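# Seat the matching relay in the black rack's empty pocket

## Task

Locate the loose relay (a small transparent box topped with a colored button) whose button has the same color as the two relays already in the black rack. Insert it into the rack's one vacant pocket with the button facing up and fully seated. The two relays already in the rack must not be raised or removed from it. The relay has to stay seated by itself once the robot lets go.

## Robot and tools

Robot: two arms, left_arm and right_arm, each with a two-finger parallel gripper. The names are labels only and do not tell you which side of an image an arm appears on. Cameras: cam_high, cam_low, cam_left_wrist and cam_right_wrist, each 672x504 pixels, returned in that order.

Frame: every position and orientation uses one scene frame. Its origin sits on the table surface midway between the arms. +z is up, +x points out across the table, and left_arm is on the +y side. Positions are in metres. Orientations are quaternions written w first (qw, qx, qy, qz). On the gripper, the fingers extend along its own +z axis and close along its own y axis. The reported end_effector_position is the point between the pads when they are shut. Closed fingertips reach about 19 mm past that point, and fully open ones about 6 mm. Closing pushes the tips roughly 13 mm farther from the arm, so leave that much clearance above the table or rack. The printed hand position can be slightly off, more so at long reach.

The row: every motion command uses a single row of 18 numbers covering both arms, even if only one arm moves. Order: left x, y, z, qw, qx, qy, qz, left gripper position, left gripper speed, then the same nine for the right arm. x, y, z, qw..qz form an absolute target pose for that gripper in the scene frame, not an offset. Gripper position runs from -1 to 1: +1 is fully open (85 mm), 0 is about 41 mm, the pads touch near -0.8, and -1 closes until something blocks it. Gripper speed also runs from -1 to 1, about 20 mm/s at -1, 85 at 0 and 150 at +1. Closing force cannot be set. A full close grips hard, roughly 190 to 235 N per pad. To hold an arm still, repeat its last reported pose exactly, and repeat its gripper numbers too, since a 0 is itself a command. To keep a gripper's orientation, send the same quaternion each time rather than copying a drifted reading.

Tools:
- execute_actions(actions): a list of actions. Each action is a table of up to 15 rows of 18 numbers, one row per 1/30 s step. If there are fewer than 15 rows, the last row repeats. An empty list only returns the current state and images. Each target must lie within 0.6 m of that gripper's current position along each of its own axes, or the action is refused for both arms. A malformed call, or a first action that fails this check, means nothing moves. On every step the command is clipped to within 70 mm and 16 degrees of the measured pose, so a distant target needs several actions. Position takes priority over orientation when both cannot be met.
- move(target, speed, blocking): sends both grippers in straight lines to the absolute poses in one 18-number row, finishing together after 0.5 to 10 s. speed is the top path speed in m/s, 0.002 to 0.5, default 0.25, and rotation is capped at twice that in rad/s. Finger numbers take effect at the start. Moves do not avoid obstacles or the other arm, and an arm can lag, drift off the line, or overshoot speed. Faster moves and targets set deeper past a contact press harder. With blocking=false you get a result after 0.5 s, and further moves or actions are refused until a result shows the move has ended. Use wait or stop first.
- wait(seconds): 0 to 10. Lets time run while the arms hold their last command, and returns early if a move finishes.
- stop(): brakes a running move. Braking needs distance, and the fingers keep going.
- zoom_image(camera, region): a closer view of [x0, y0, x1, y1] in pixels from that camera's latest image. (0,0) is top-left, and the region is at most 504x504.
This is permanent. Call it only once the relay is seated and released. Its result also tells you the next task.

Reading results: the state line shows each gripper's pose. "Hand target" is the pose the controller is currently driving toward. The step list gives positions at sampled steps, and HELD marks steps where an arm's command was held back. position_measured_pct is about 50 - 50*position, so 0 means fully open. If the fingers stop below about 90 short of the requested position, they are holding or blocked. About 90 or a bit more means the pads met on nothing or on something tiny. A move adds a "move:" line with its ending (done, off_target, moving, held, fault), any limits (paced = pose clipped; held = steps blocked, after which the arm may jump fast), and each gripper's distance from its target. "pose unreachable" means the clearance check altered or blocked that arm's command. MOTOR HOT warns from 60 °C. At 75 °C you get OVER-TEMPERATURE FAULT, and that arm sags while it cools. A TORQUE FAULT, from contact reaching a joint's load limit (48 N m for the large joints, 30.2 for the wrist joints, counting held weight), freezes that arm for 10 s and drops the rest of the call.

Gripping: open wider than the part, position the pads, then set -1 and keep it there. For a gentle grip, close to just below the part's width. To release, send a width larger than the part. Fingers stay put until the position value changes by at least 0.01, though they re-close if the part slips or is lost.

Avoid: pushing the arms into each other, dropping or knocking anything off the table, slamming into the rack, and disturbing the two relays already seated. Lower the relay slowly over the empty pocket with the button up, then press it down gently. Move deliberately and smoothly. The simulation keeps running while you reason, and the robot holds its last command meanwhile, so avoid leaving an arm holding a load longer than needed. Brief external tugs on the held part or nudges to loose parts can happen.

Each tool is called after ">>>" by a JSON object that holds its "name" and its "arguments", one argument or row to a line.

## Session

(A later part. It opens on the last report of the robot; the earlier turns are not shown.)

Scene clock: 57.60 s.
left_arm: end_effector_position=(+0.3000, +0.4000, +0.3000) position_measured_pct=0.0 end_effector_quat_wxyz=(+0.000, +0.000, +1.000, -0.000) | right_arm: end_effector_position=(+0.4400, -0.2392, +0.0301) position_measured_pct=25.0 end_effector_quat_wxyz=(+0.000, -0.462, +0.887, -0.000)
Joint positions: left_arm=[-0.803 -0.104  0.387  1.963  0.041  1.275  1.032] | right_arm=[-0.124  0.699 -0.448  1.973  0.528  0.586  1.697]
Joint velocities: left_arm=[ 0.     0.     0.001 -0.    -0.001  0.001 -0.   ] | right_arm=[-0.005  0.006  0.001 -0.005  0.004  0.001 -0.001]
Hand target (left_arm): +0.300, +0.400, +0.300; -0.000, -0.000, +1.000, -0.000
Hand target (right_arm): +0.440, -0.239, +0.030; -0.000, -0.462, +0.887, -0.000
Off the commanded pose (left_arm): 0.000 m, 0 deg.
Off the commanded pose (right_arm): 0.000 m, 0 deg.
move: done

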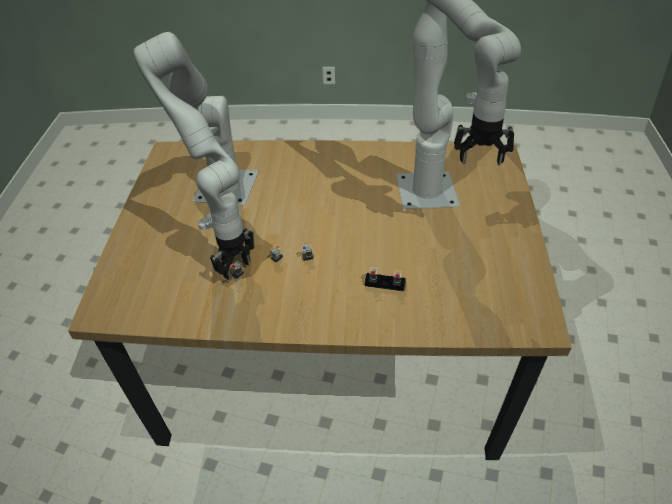

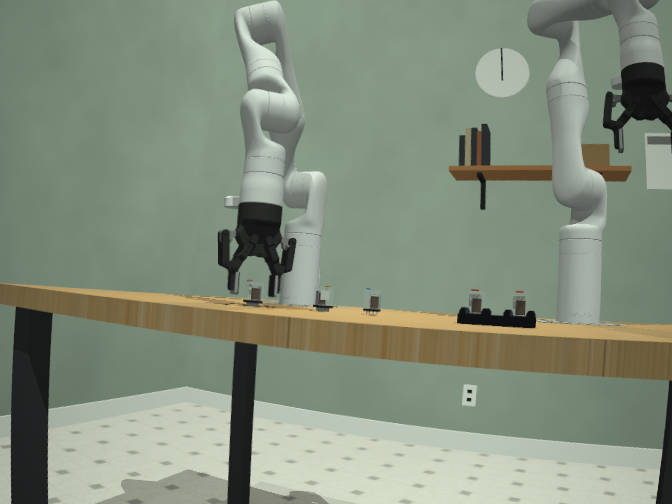

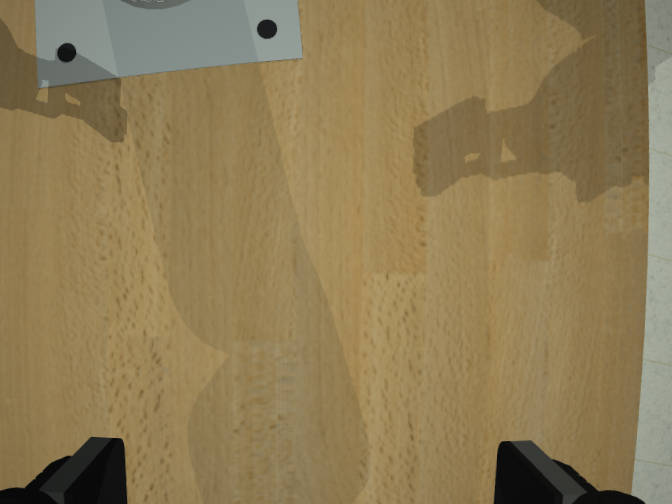

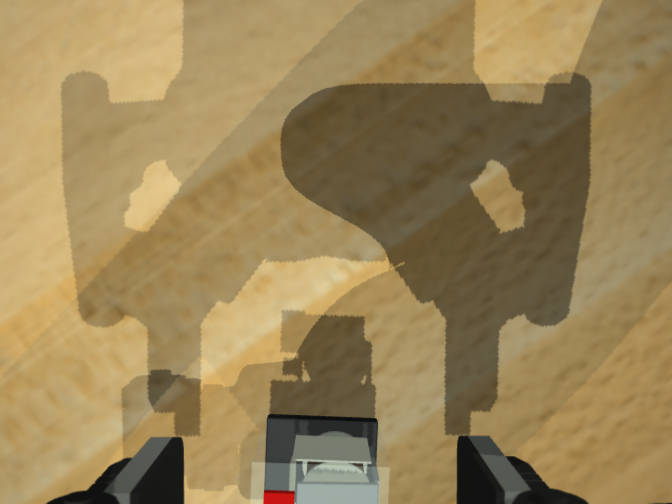

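>>> {"name": "execute_actions", "arguments": {
  "actions": [
    [[0.3,0.4,0.3,0,0,1,0,1,1,0.440,-0.239,0.03,0,-0.462,0.887,0,-1,0]],
    [[0.3,0.4,0.3,0,0,1,0,1,1,0.440,-0.239,0.03,0,-0.462,0.887,0,-1,0]]
  ]
}}

>>> {"name": "move", "arguments": {
  "target": [0.3,0.4,0.3,0,0,1,0,1,1,0.440,-0.239,0.12,0,-0.462,0.887,0,-1,0],
  "speed": 0.15
}}

>>> {"name": "move", "arguments": {
  "target": [0.3,0.4,0.3,0,0,1,0,1,1,0.445,0.153,0.12,0,-0.643,0.766,0,-1,0]
}}

Scene clock: 64.50 s.
left_arm: end_effector_position=(+0.3000, +0.4000, +0.3000) position_measured_pct=0.0 end_effector_quat_wxyz=(+0.000, +0.000, +1.000, +0.000) | right_arm: end_effector_position=(+0.4401, -0.2390, +0.0304) position_measured_pct=65.5 end_effector_quat_wxyz=(+0.000, -0.462, +0.887, -0.000)
Joint positions: left_arm=[-0.803 -0.104  0.387  1.963  0.041  1.275  1.032] | right_arm=[-0.124  0.698 -0.448  1.973  0.528  0.586  1.697]
Joint velocities: left_arm=[-0.001  0.    -0.001 -0.    -0.001  0.001 -0.   ] | right_arm=[ 0.    -0.002  0.001  0.     0.    -0.    -0.   ]
Hand target (left_arm): +0.300, +0.400, +0.300; +0.000, -0.000, +1.000, -0.000
Hand target (right_arm): +0.440, -0.239, +0.030; -0.000, -0.462, +0.887, -0.000
Off the commanded pose (left_arm): 0.000 m, 0 deg.
Off the commanded pose (right_arm): 0.000 m, 0 deg.
Step readings (end_effector_position; steps 1 to 15: 1st action; 16 to 30: 2nd action):
0: left_arm (+0.3000, +0.4000, +0.3000) | right_arm (+0.4400, -0.2390, +0.0300)
1: left_arm (+0.3000, +0.4000, +0.3000) | right_arm (+0.4400, -0.2390, +0.0300)
2: left_arm (+0.3000, +0.4000, +0.3000) | right_arm (+0.4400, -0.2390, +0.0300)
4: left_arm (+0.3000, +0.4000, +0.3000) | right_arm (+0.4400, -0.2390, +0.0300)
8: left_arm (+0.3000, +0.4000, +0.3000) | right_arm (+0.4400, -0.2390, +0.0300)
15: left_arm (+0.3000, +0.4000, +0.3000) | right_arm (+0.4400, -0.2390, +0.0302)
16: left_arm (+0.3000, +0.4000, +0.3000) | right_arm (+0.4401, -0.2390, +0.0303)
17: left_arm (+0.3000, +0.4000, +0.3000) | right_arm (+0.4401, -0.2390, +0.0304)
19: left_arm (+0.3000, +0.4000, +0.3000) | right_arm (+0.4401, -0.2390, +0.0304)
23: left_arm (+0.3000, +0.4000, +0.3000) | right_arm (+0.4401, -0.2390, +0.0304)
30: end_effector_position above

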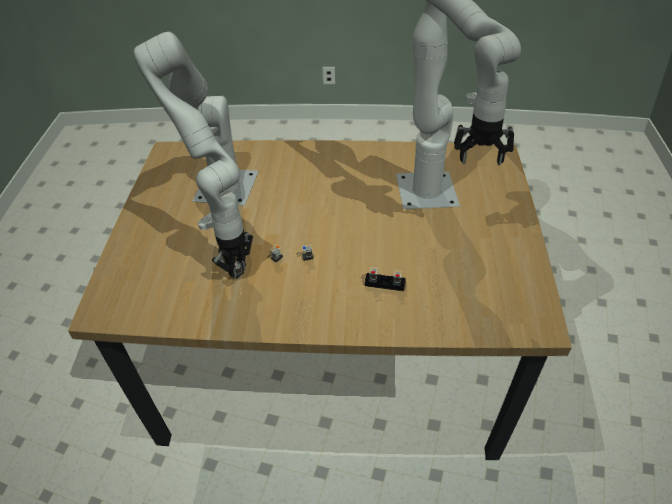

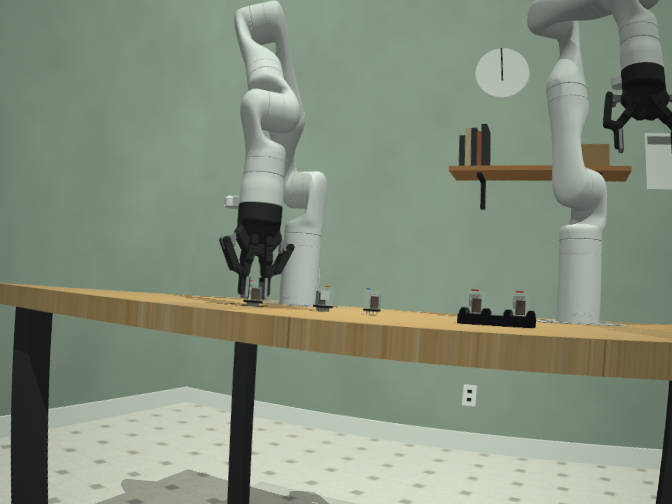

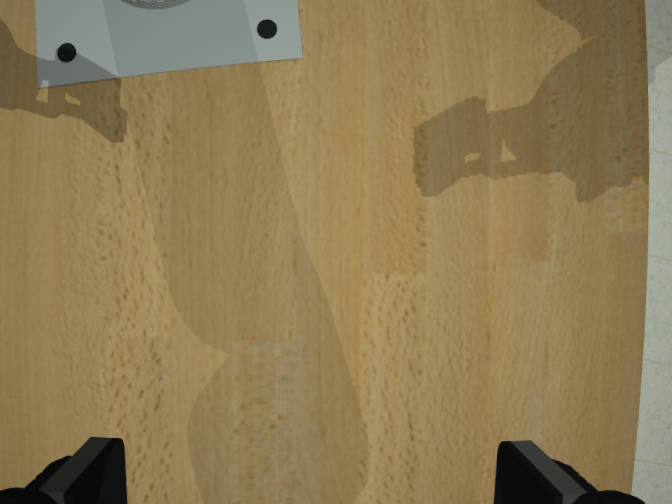

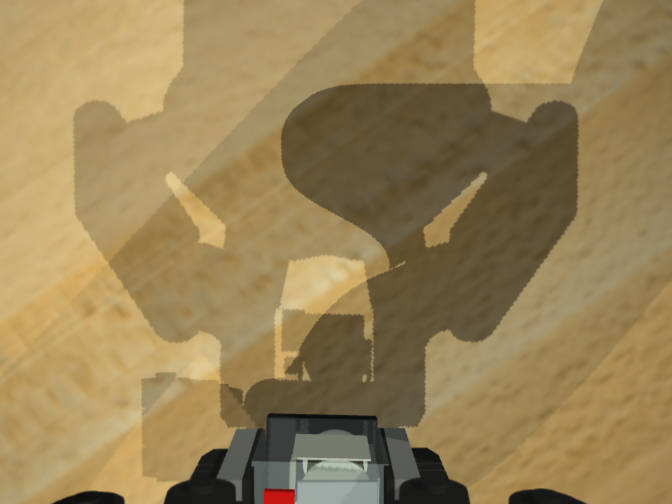

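Scene clock: 65.60 s.
left_arm: end_effector_position=(+0.3000, +0.4000, +0.3000) position_measured_pct=0.0 end_effector_quat_wxyz=(+0.000, +0.000, +1.000, +0.000) | right_arm: end_effector_position=(+0.4402, -0.2388, +0.1199) position_measured_pct=65.5 end_effector_quat_wxyz=(+0.000, -0.462, +0.887, +0.000)
Joint positions: left_arm=[-0.803 -0.104  0.387  1.963  0.041  1.275  1.032] | right_arm=[-0.036  0.529 -0.563  1.895  0.375  0.824  1.83 ]
Joint velocities: left_arm=[-0.    -0.    -0.    -0.    -0.001  0.     0.   ] | right_arm=[ 0.003 -0.004  0.001 -0.001 -0.001  0.002  0.   ]
Hand target (left_arm): +0.300, +0.400, +0.300; +0.000, -0.000, +1.000, -0.000
Hand target (right_arm): +0.440, -0.239, +0.120; +0.000, -0.462, +0.887, +0.000
Off the commanded pose (left_arm): 0.000 m, 0 deg.
Off the commanded pose (right_arm): 0.000 m, 0 deg.
move: done

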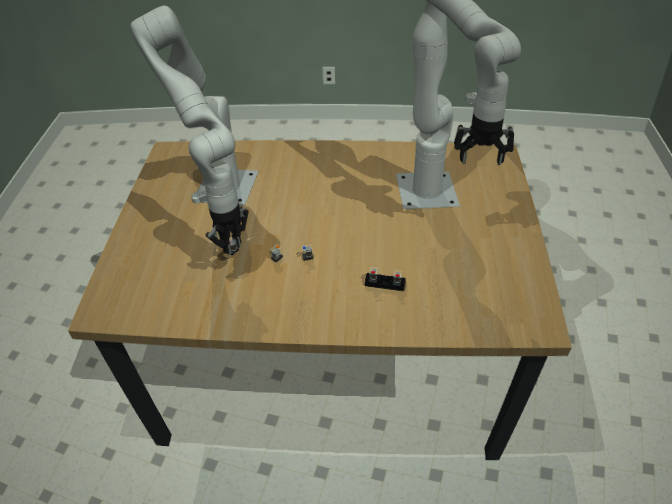

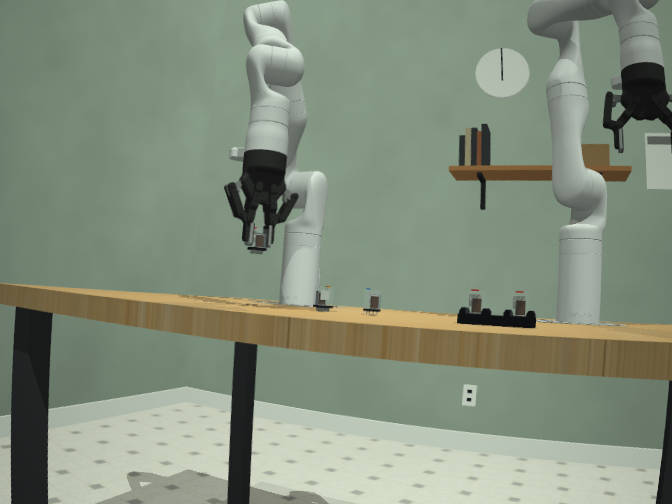

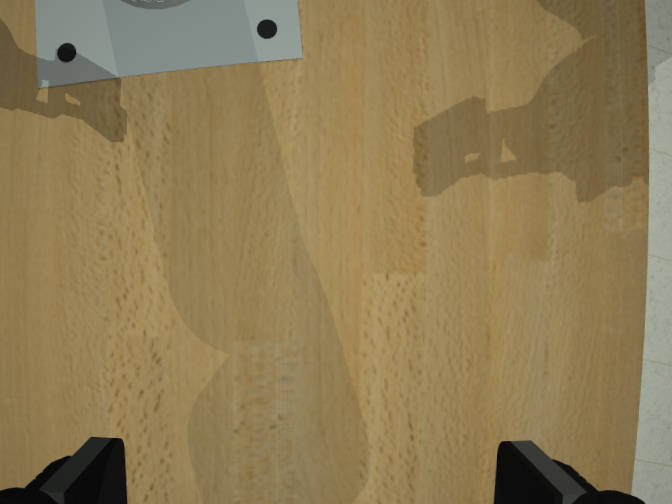

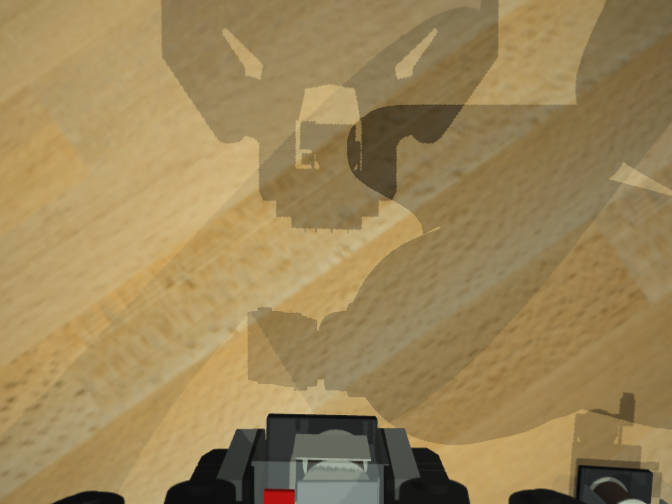

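Scene clock: 67.83 s.
left_arm: end_effector_position=(+0.3000, +0.4000, +0.3000) position_measured_pct=0.0 end_effector_quat_wxyz=(+0.000, +0.000, +1.000, +0.000) | right_arm: end_effector_position=(+0.4461, +0.1530, +0.1197) position_measured_pct=65.5 end_effector_quat_wxyz=(-0.000, +0.643, -0.766, +0.001)
Joint positions: left_arm=[-0.803 -0.104  0.387  1.963  0.041  1.275  1.032] | right_arm=[-0.815  1.011 -0.601  0.91   0.516  1.343  1.772]
Joint velocities: left_arm=[-0.    -0.    -0.     0.    -0.001  0.    -0.   ] | right_arm=[-0.009  0.012  0.    -0.016 -0.001  0.01   0.006]
Hand target (left_arm): +0.300, +0.400, +0.300; +0.000, -0.000, +1.000, -0.000
Hand target (right_arm): +0.446, +0.153, +0.119; -0.000, -0.644, +0.765, -0.001
Off the commanded pose (left_arm): 0.000 m, 0 deg.
Off the commanded pose (right_arm): 0.001 m, 0 deg.
move: done

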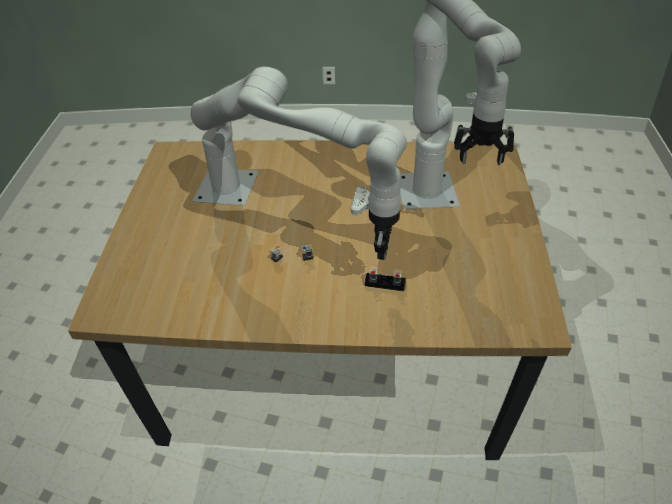

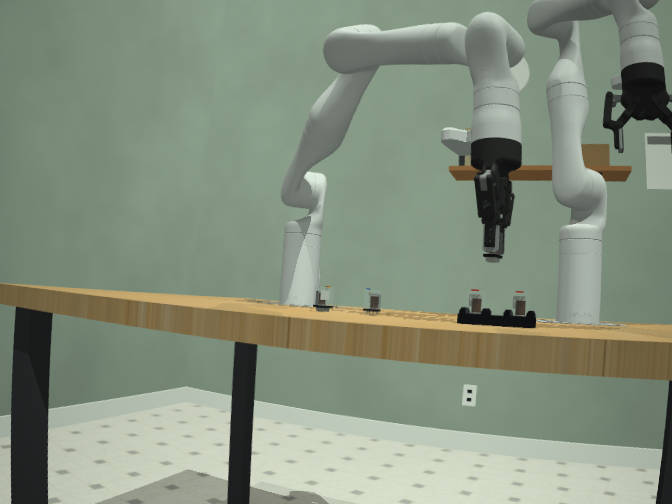

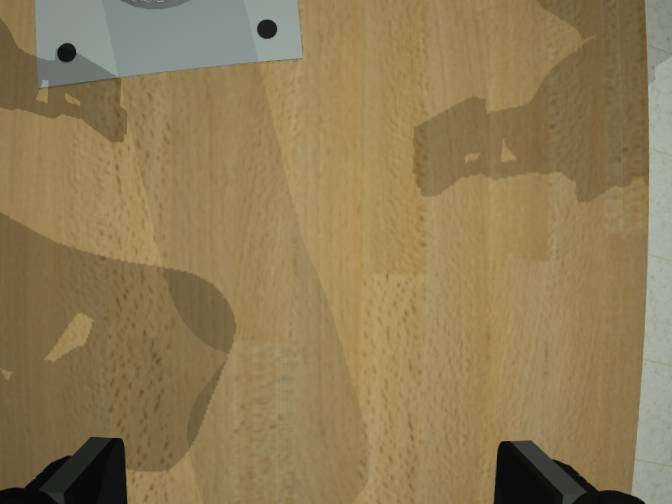

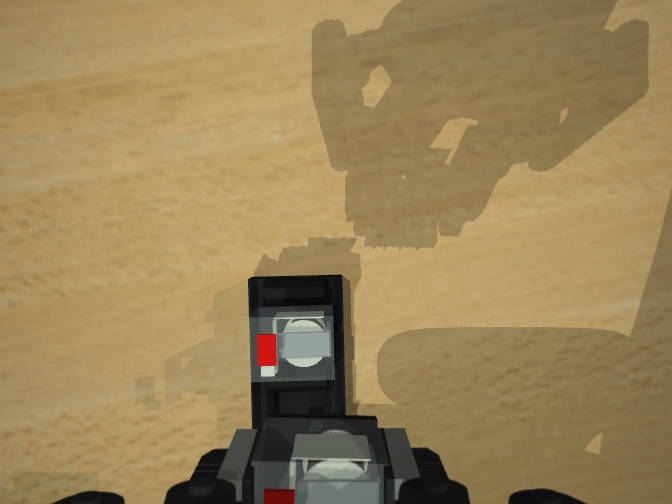

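>>> {"name": "move", "arguments": {
  "target": [0.3,0.4,0.3,0,0,1,0,1,1,0.460,0.163,0.09,0,-0.643,0.766,0,-1,0],
  "speed": 0.06
}}

>>> {"name": "zoom_image", "arguments": {
  "camera": "cam_low",
  "region": [430, 220, 570, 340]
}}

>>> {"name": "zoom_image", "arguments": {
  "camera": "cam_high",
  "region": [330, 220, 450, 310]
}}

Scene clock: 75.40 s.
left_arm: end_effector_position=(+0.3000, +0.4000, +0.3000) position_measured_pct=0.0 end_effector_quat_wxyz=(+0.000, +0.000, +1.000, -0.000) | right_arm: end_effector_position=(+0.4600, +0.1628, +0.0903) position_measured_pct=65.5 end_effector_quat_wxyz=(-0.000, +0.643, -0.766, +0.000)
Joint positions: left_arm=[-0.803 -0.104  0.387  1.963  0.041  1.275  1.032] | right_arm=[-0.826  1.082 -0.589  0.845  0.53   1.331  1.794]
Joint velocities: left_arm=[ 0.    -0.     0.     0.    -0.     0.001 -0.   ] | right_arm=[-0.002  0.008  0.    -0.004  0.     0.001  0.003]
Hand target (left_arm): +0.300, +0.400, +0.300; +0.000, -0.000, +1.000, -0.000
Hand target (right_arm): +0.460, +0.163, +0.090; +0.000, -0.643, +0.766, -0.000
Off the commanded pose (left_arm): 0.000 m, 0 deg.
Off the commanded pose (right_arm): 0.000 m, 0 deg.
move: done

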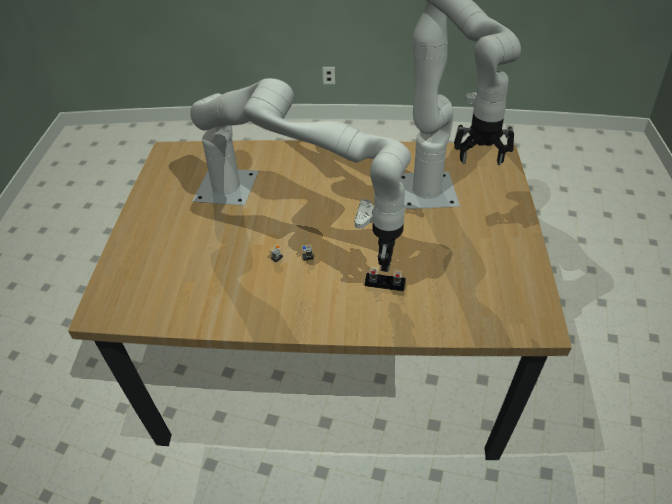

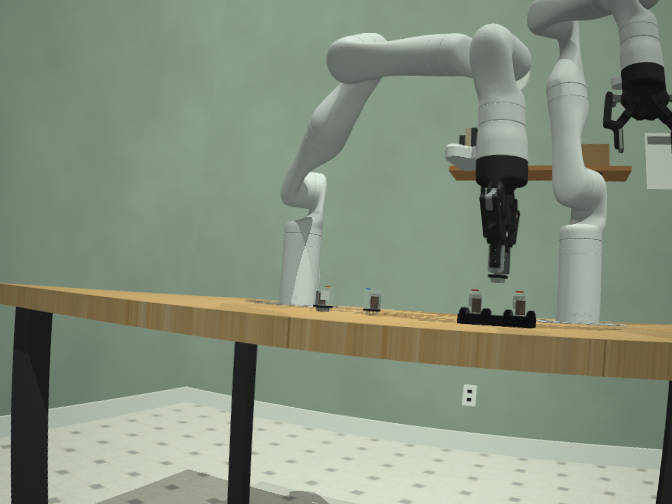

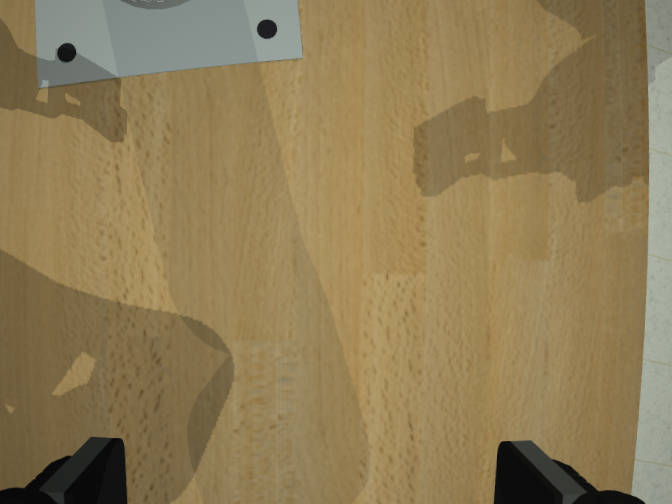

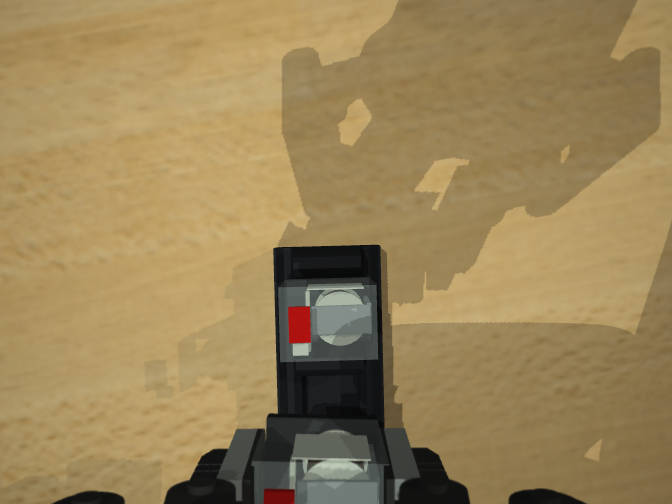

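Region (430, 220, 570, 340) of cam_low's 672x504 image, scaled by 3.600, with more detail than that image has; it fills the top 432 rows of this view, and the rest is white.

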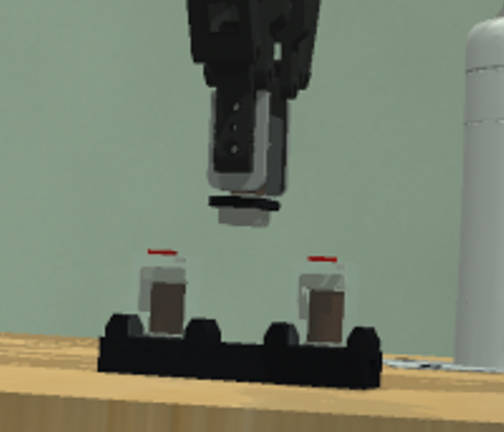

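Region (330, 220, 450, 310) of cam_high's 672x504 image, scaled by 4.200, with more detail than that image has; it fills the top 378 rows of this view, and the rest is white.

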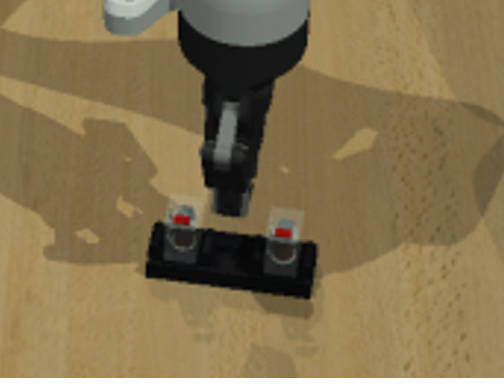

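>>> {"name": "move", "arguments": {
  "target": [0.3,0.4,0.3,0,0,1,0,1,1,0.459,0.163,0.05,0,-0.643,0.766,0,-1,0],
  "speed": 0.04
}}

>>> {"name": "zoom_image", "arguments": {
  "camera": "cam_low",
  "region": [430, 220, 570, 340]
}}

Scene clock: 82.80 s.
left_arm: end_effector_position=(+0.3000, +0.4000, +0.3000) position_measured_pct=0.0 end_effector_quat_wxyz=(+0.000, +0.000, +1.000, -0.000) | right_arm: end_effector_position=(+0.4589, +0.1629, +0.0501) position_measured_pct=65.5 end_effector_quat_wxyz=(-0.000, +0.643, -0.766, +0.000)
Joint positions: left_arm=[-0.803 -0.104  0.387  1.963  0.041  1.275  1.032] | right_arm=[-0.823  1.125 -0.579  0.886  0.547  1.253  1.776]
Joint velocities: left_arm=[ 0. -0. -0.  0. -0.  0. -0.] | right_arm=[ 0.     0.003  0.003  0.002 -0.001 -0.002  0.   ]
Hand target (left_arm): +0.300, +0.400, +0.300; +0.000, -0.000, +1.000, -0.000
Hand target (right_arm): +0.459, +0.163, +0.050; -0.000, -0.643, +0.766, -0.000
Off the commanded pose (left_arm): 0.000 m, 0 deg.
Off the commanded pose (right_arm): 0.000 m, 0 deg.
move: done

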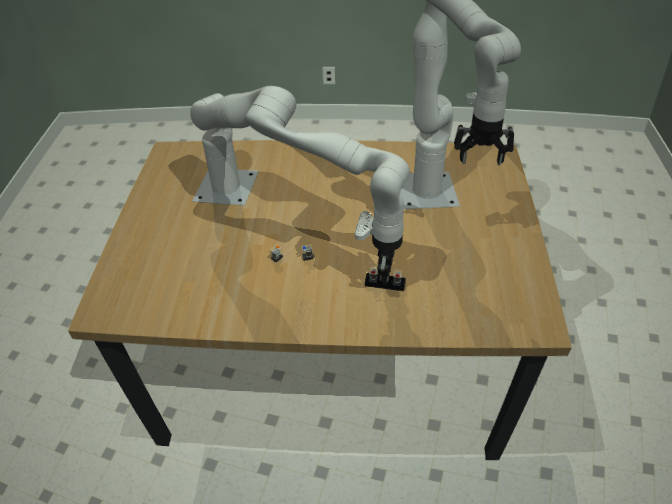

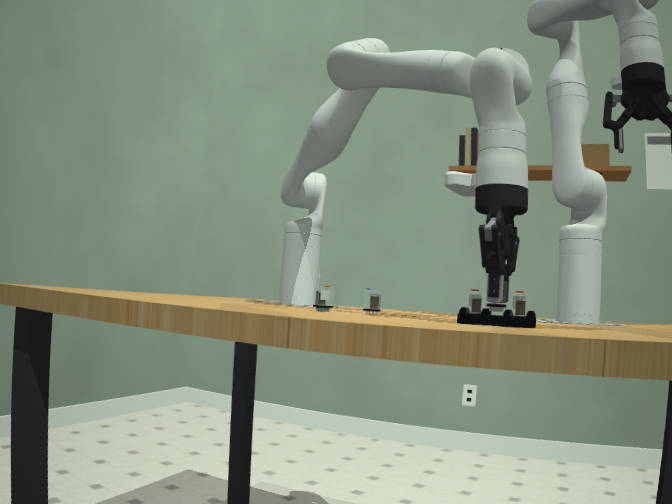

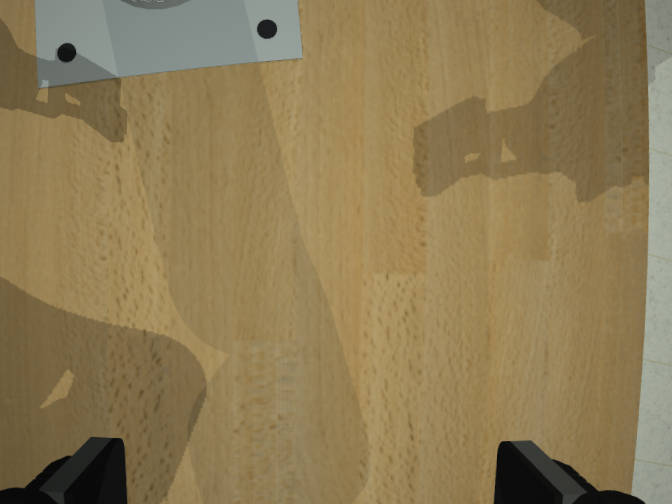

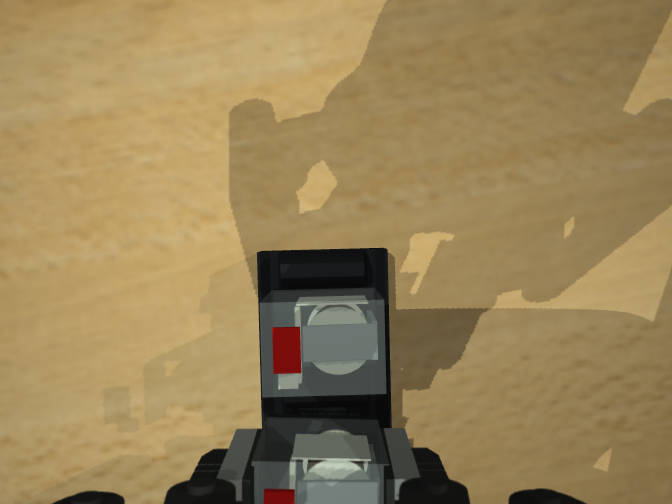

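Region (430, 220, 570, 340) of cam_low's 672x504 image, scaled by 3.600, with more detail than that image has; it fills the top 432 rows of this view, and the rest is white.

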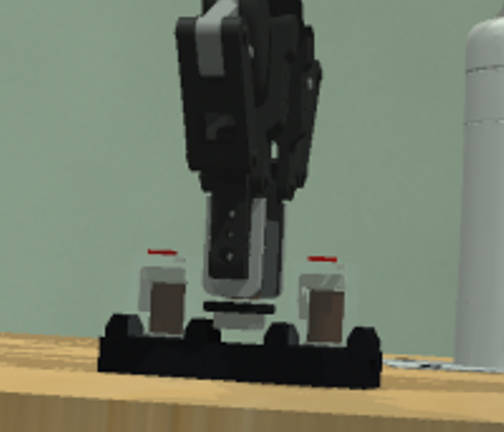

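>>> {"name": "move", "arguments": {
  "target": [0.3,0.4,0.3,0,0,1,0,1,1,0.459,0.163,0.035,0,-0.643,0.766,0,-1,0],
  "speed": 0.015
}}

>>> {"name": "zoom_image", "arguments": {
  "camera": "cam_low",
  "region": [430, 220, 570, 340]
}}

Scene clock: 86.57 s.
left_arm: end_effector_position=(+0.3000, +0.4000, +0.3000) position_measured_pct=0.0 end_effector_quat_wxyz=(+0.000, +0.000, +1.000, -0.000) | right_arm: end_effector_position=(+0.4588, +0.1631, +0.0352) position_measured_pct=65.5 end_effector_quat_wxyz=(+0.000, +0.643, -0.766, -0.000)
Joint positions: left_arm=[-0.803 -0.104  0.387  1.963  0.041  1.275  1.032] | right_arm=[-0.823  1.144 -0.575  0.896  0.553  1.226  1.771]
Joint velocities: left_arm=[ 0.001 -0.     0.002 -0.     0.001  0.     0.   ] | right_arm=[0.    0.001 0.003 0.002 0.    0.    0.   ]
Hand target (left_arm): +0.300, +0.400, +0.300; +0.000, -0.000, +1.000, -0.000
Hand target (right_arm): +0.459, +0.163, +0.035; -0.000, -0.643, +0.766, -0.000
Off the commanded pose (left_arm): 0.000 m, 0 deg.
Off the commanded pose (right_arm): 0.000 m, 0 deg.
move: done

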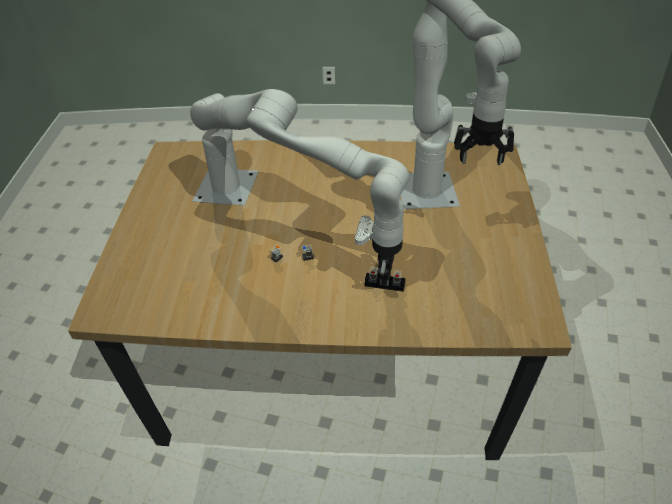

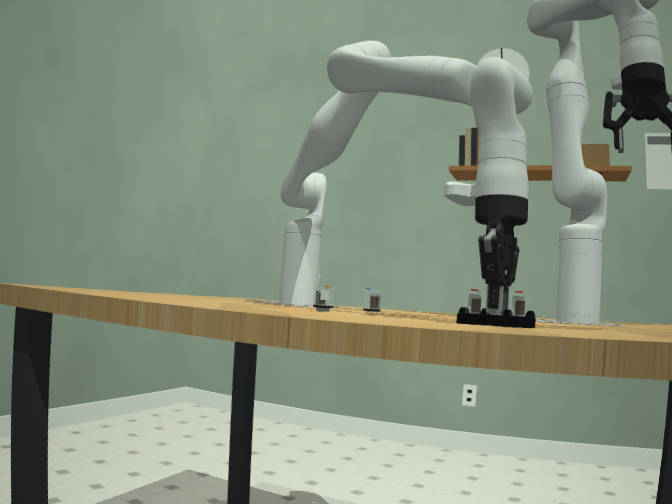

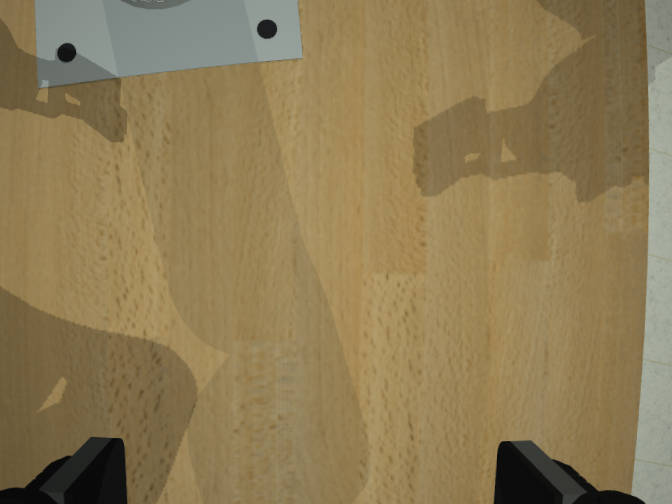

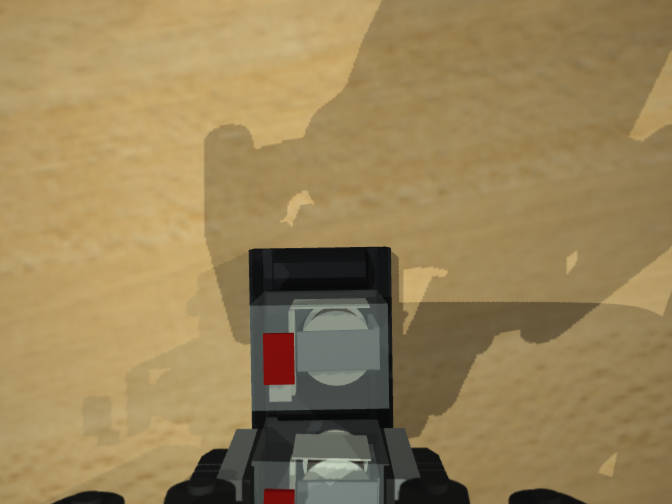

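Region (430, 220, 570, 340) of cam_low's 672x504 image, scaled by 3.600, with more detail than that image has; it fills the top 432 rows of this view, and the rest is white.

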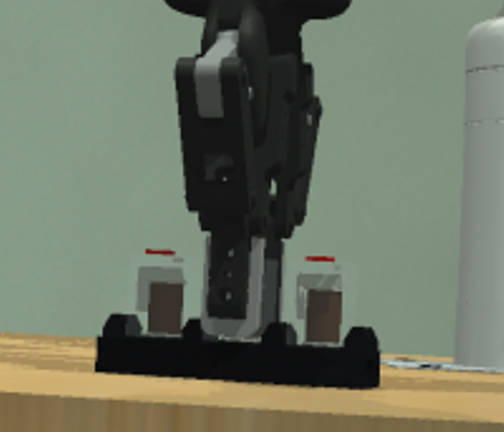

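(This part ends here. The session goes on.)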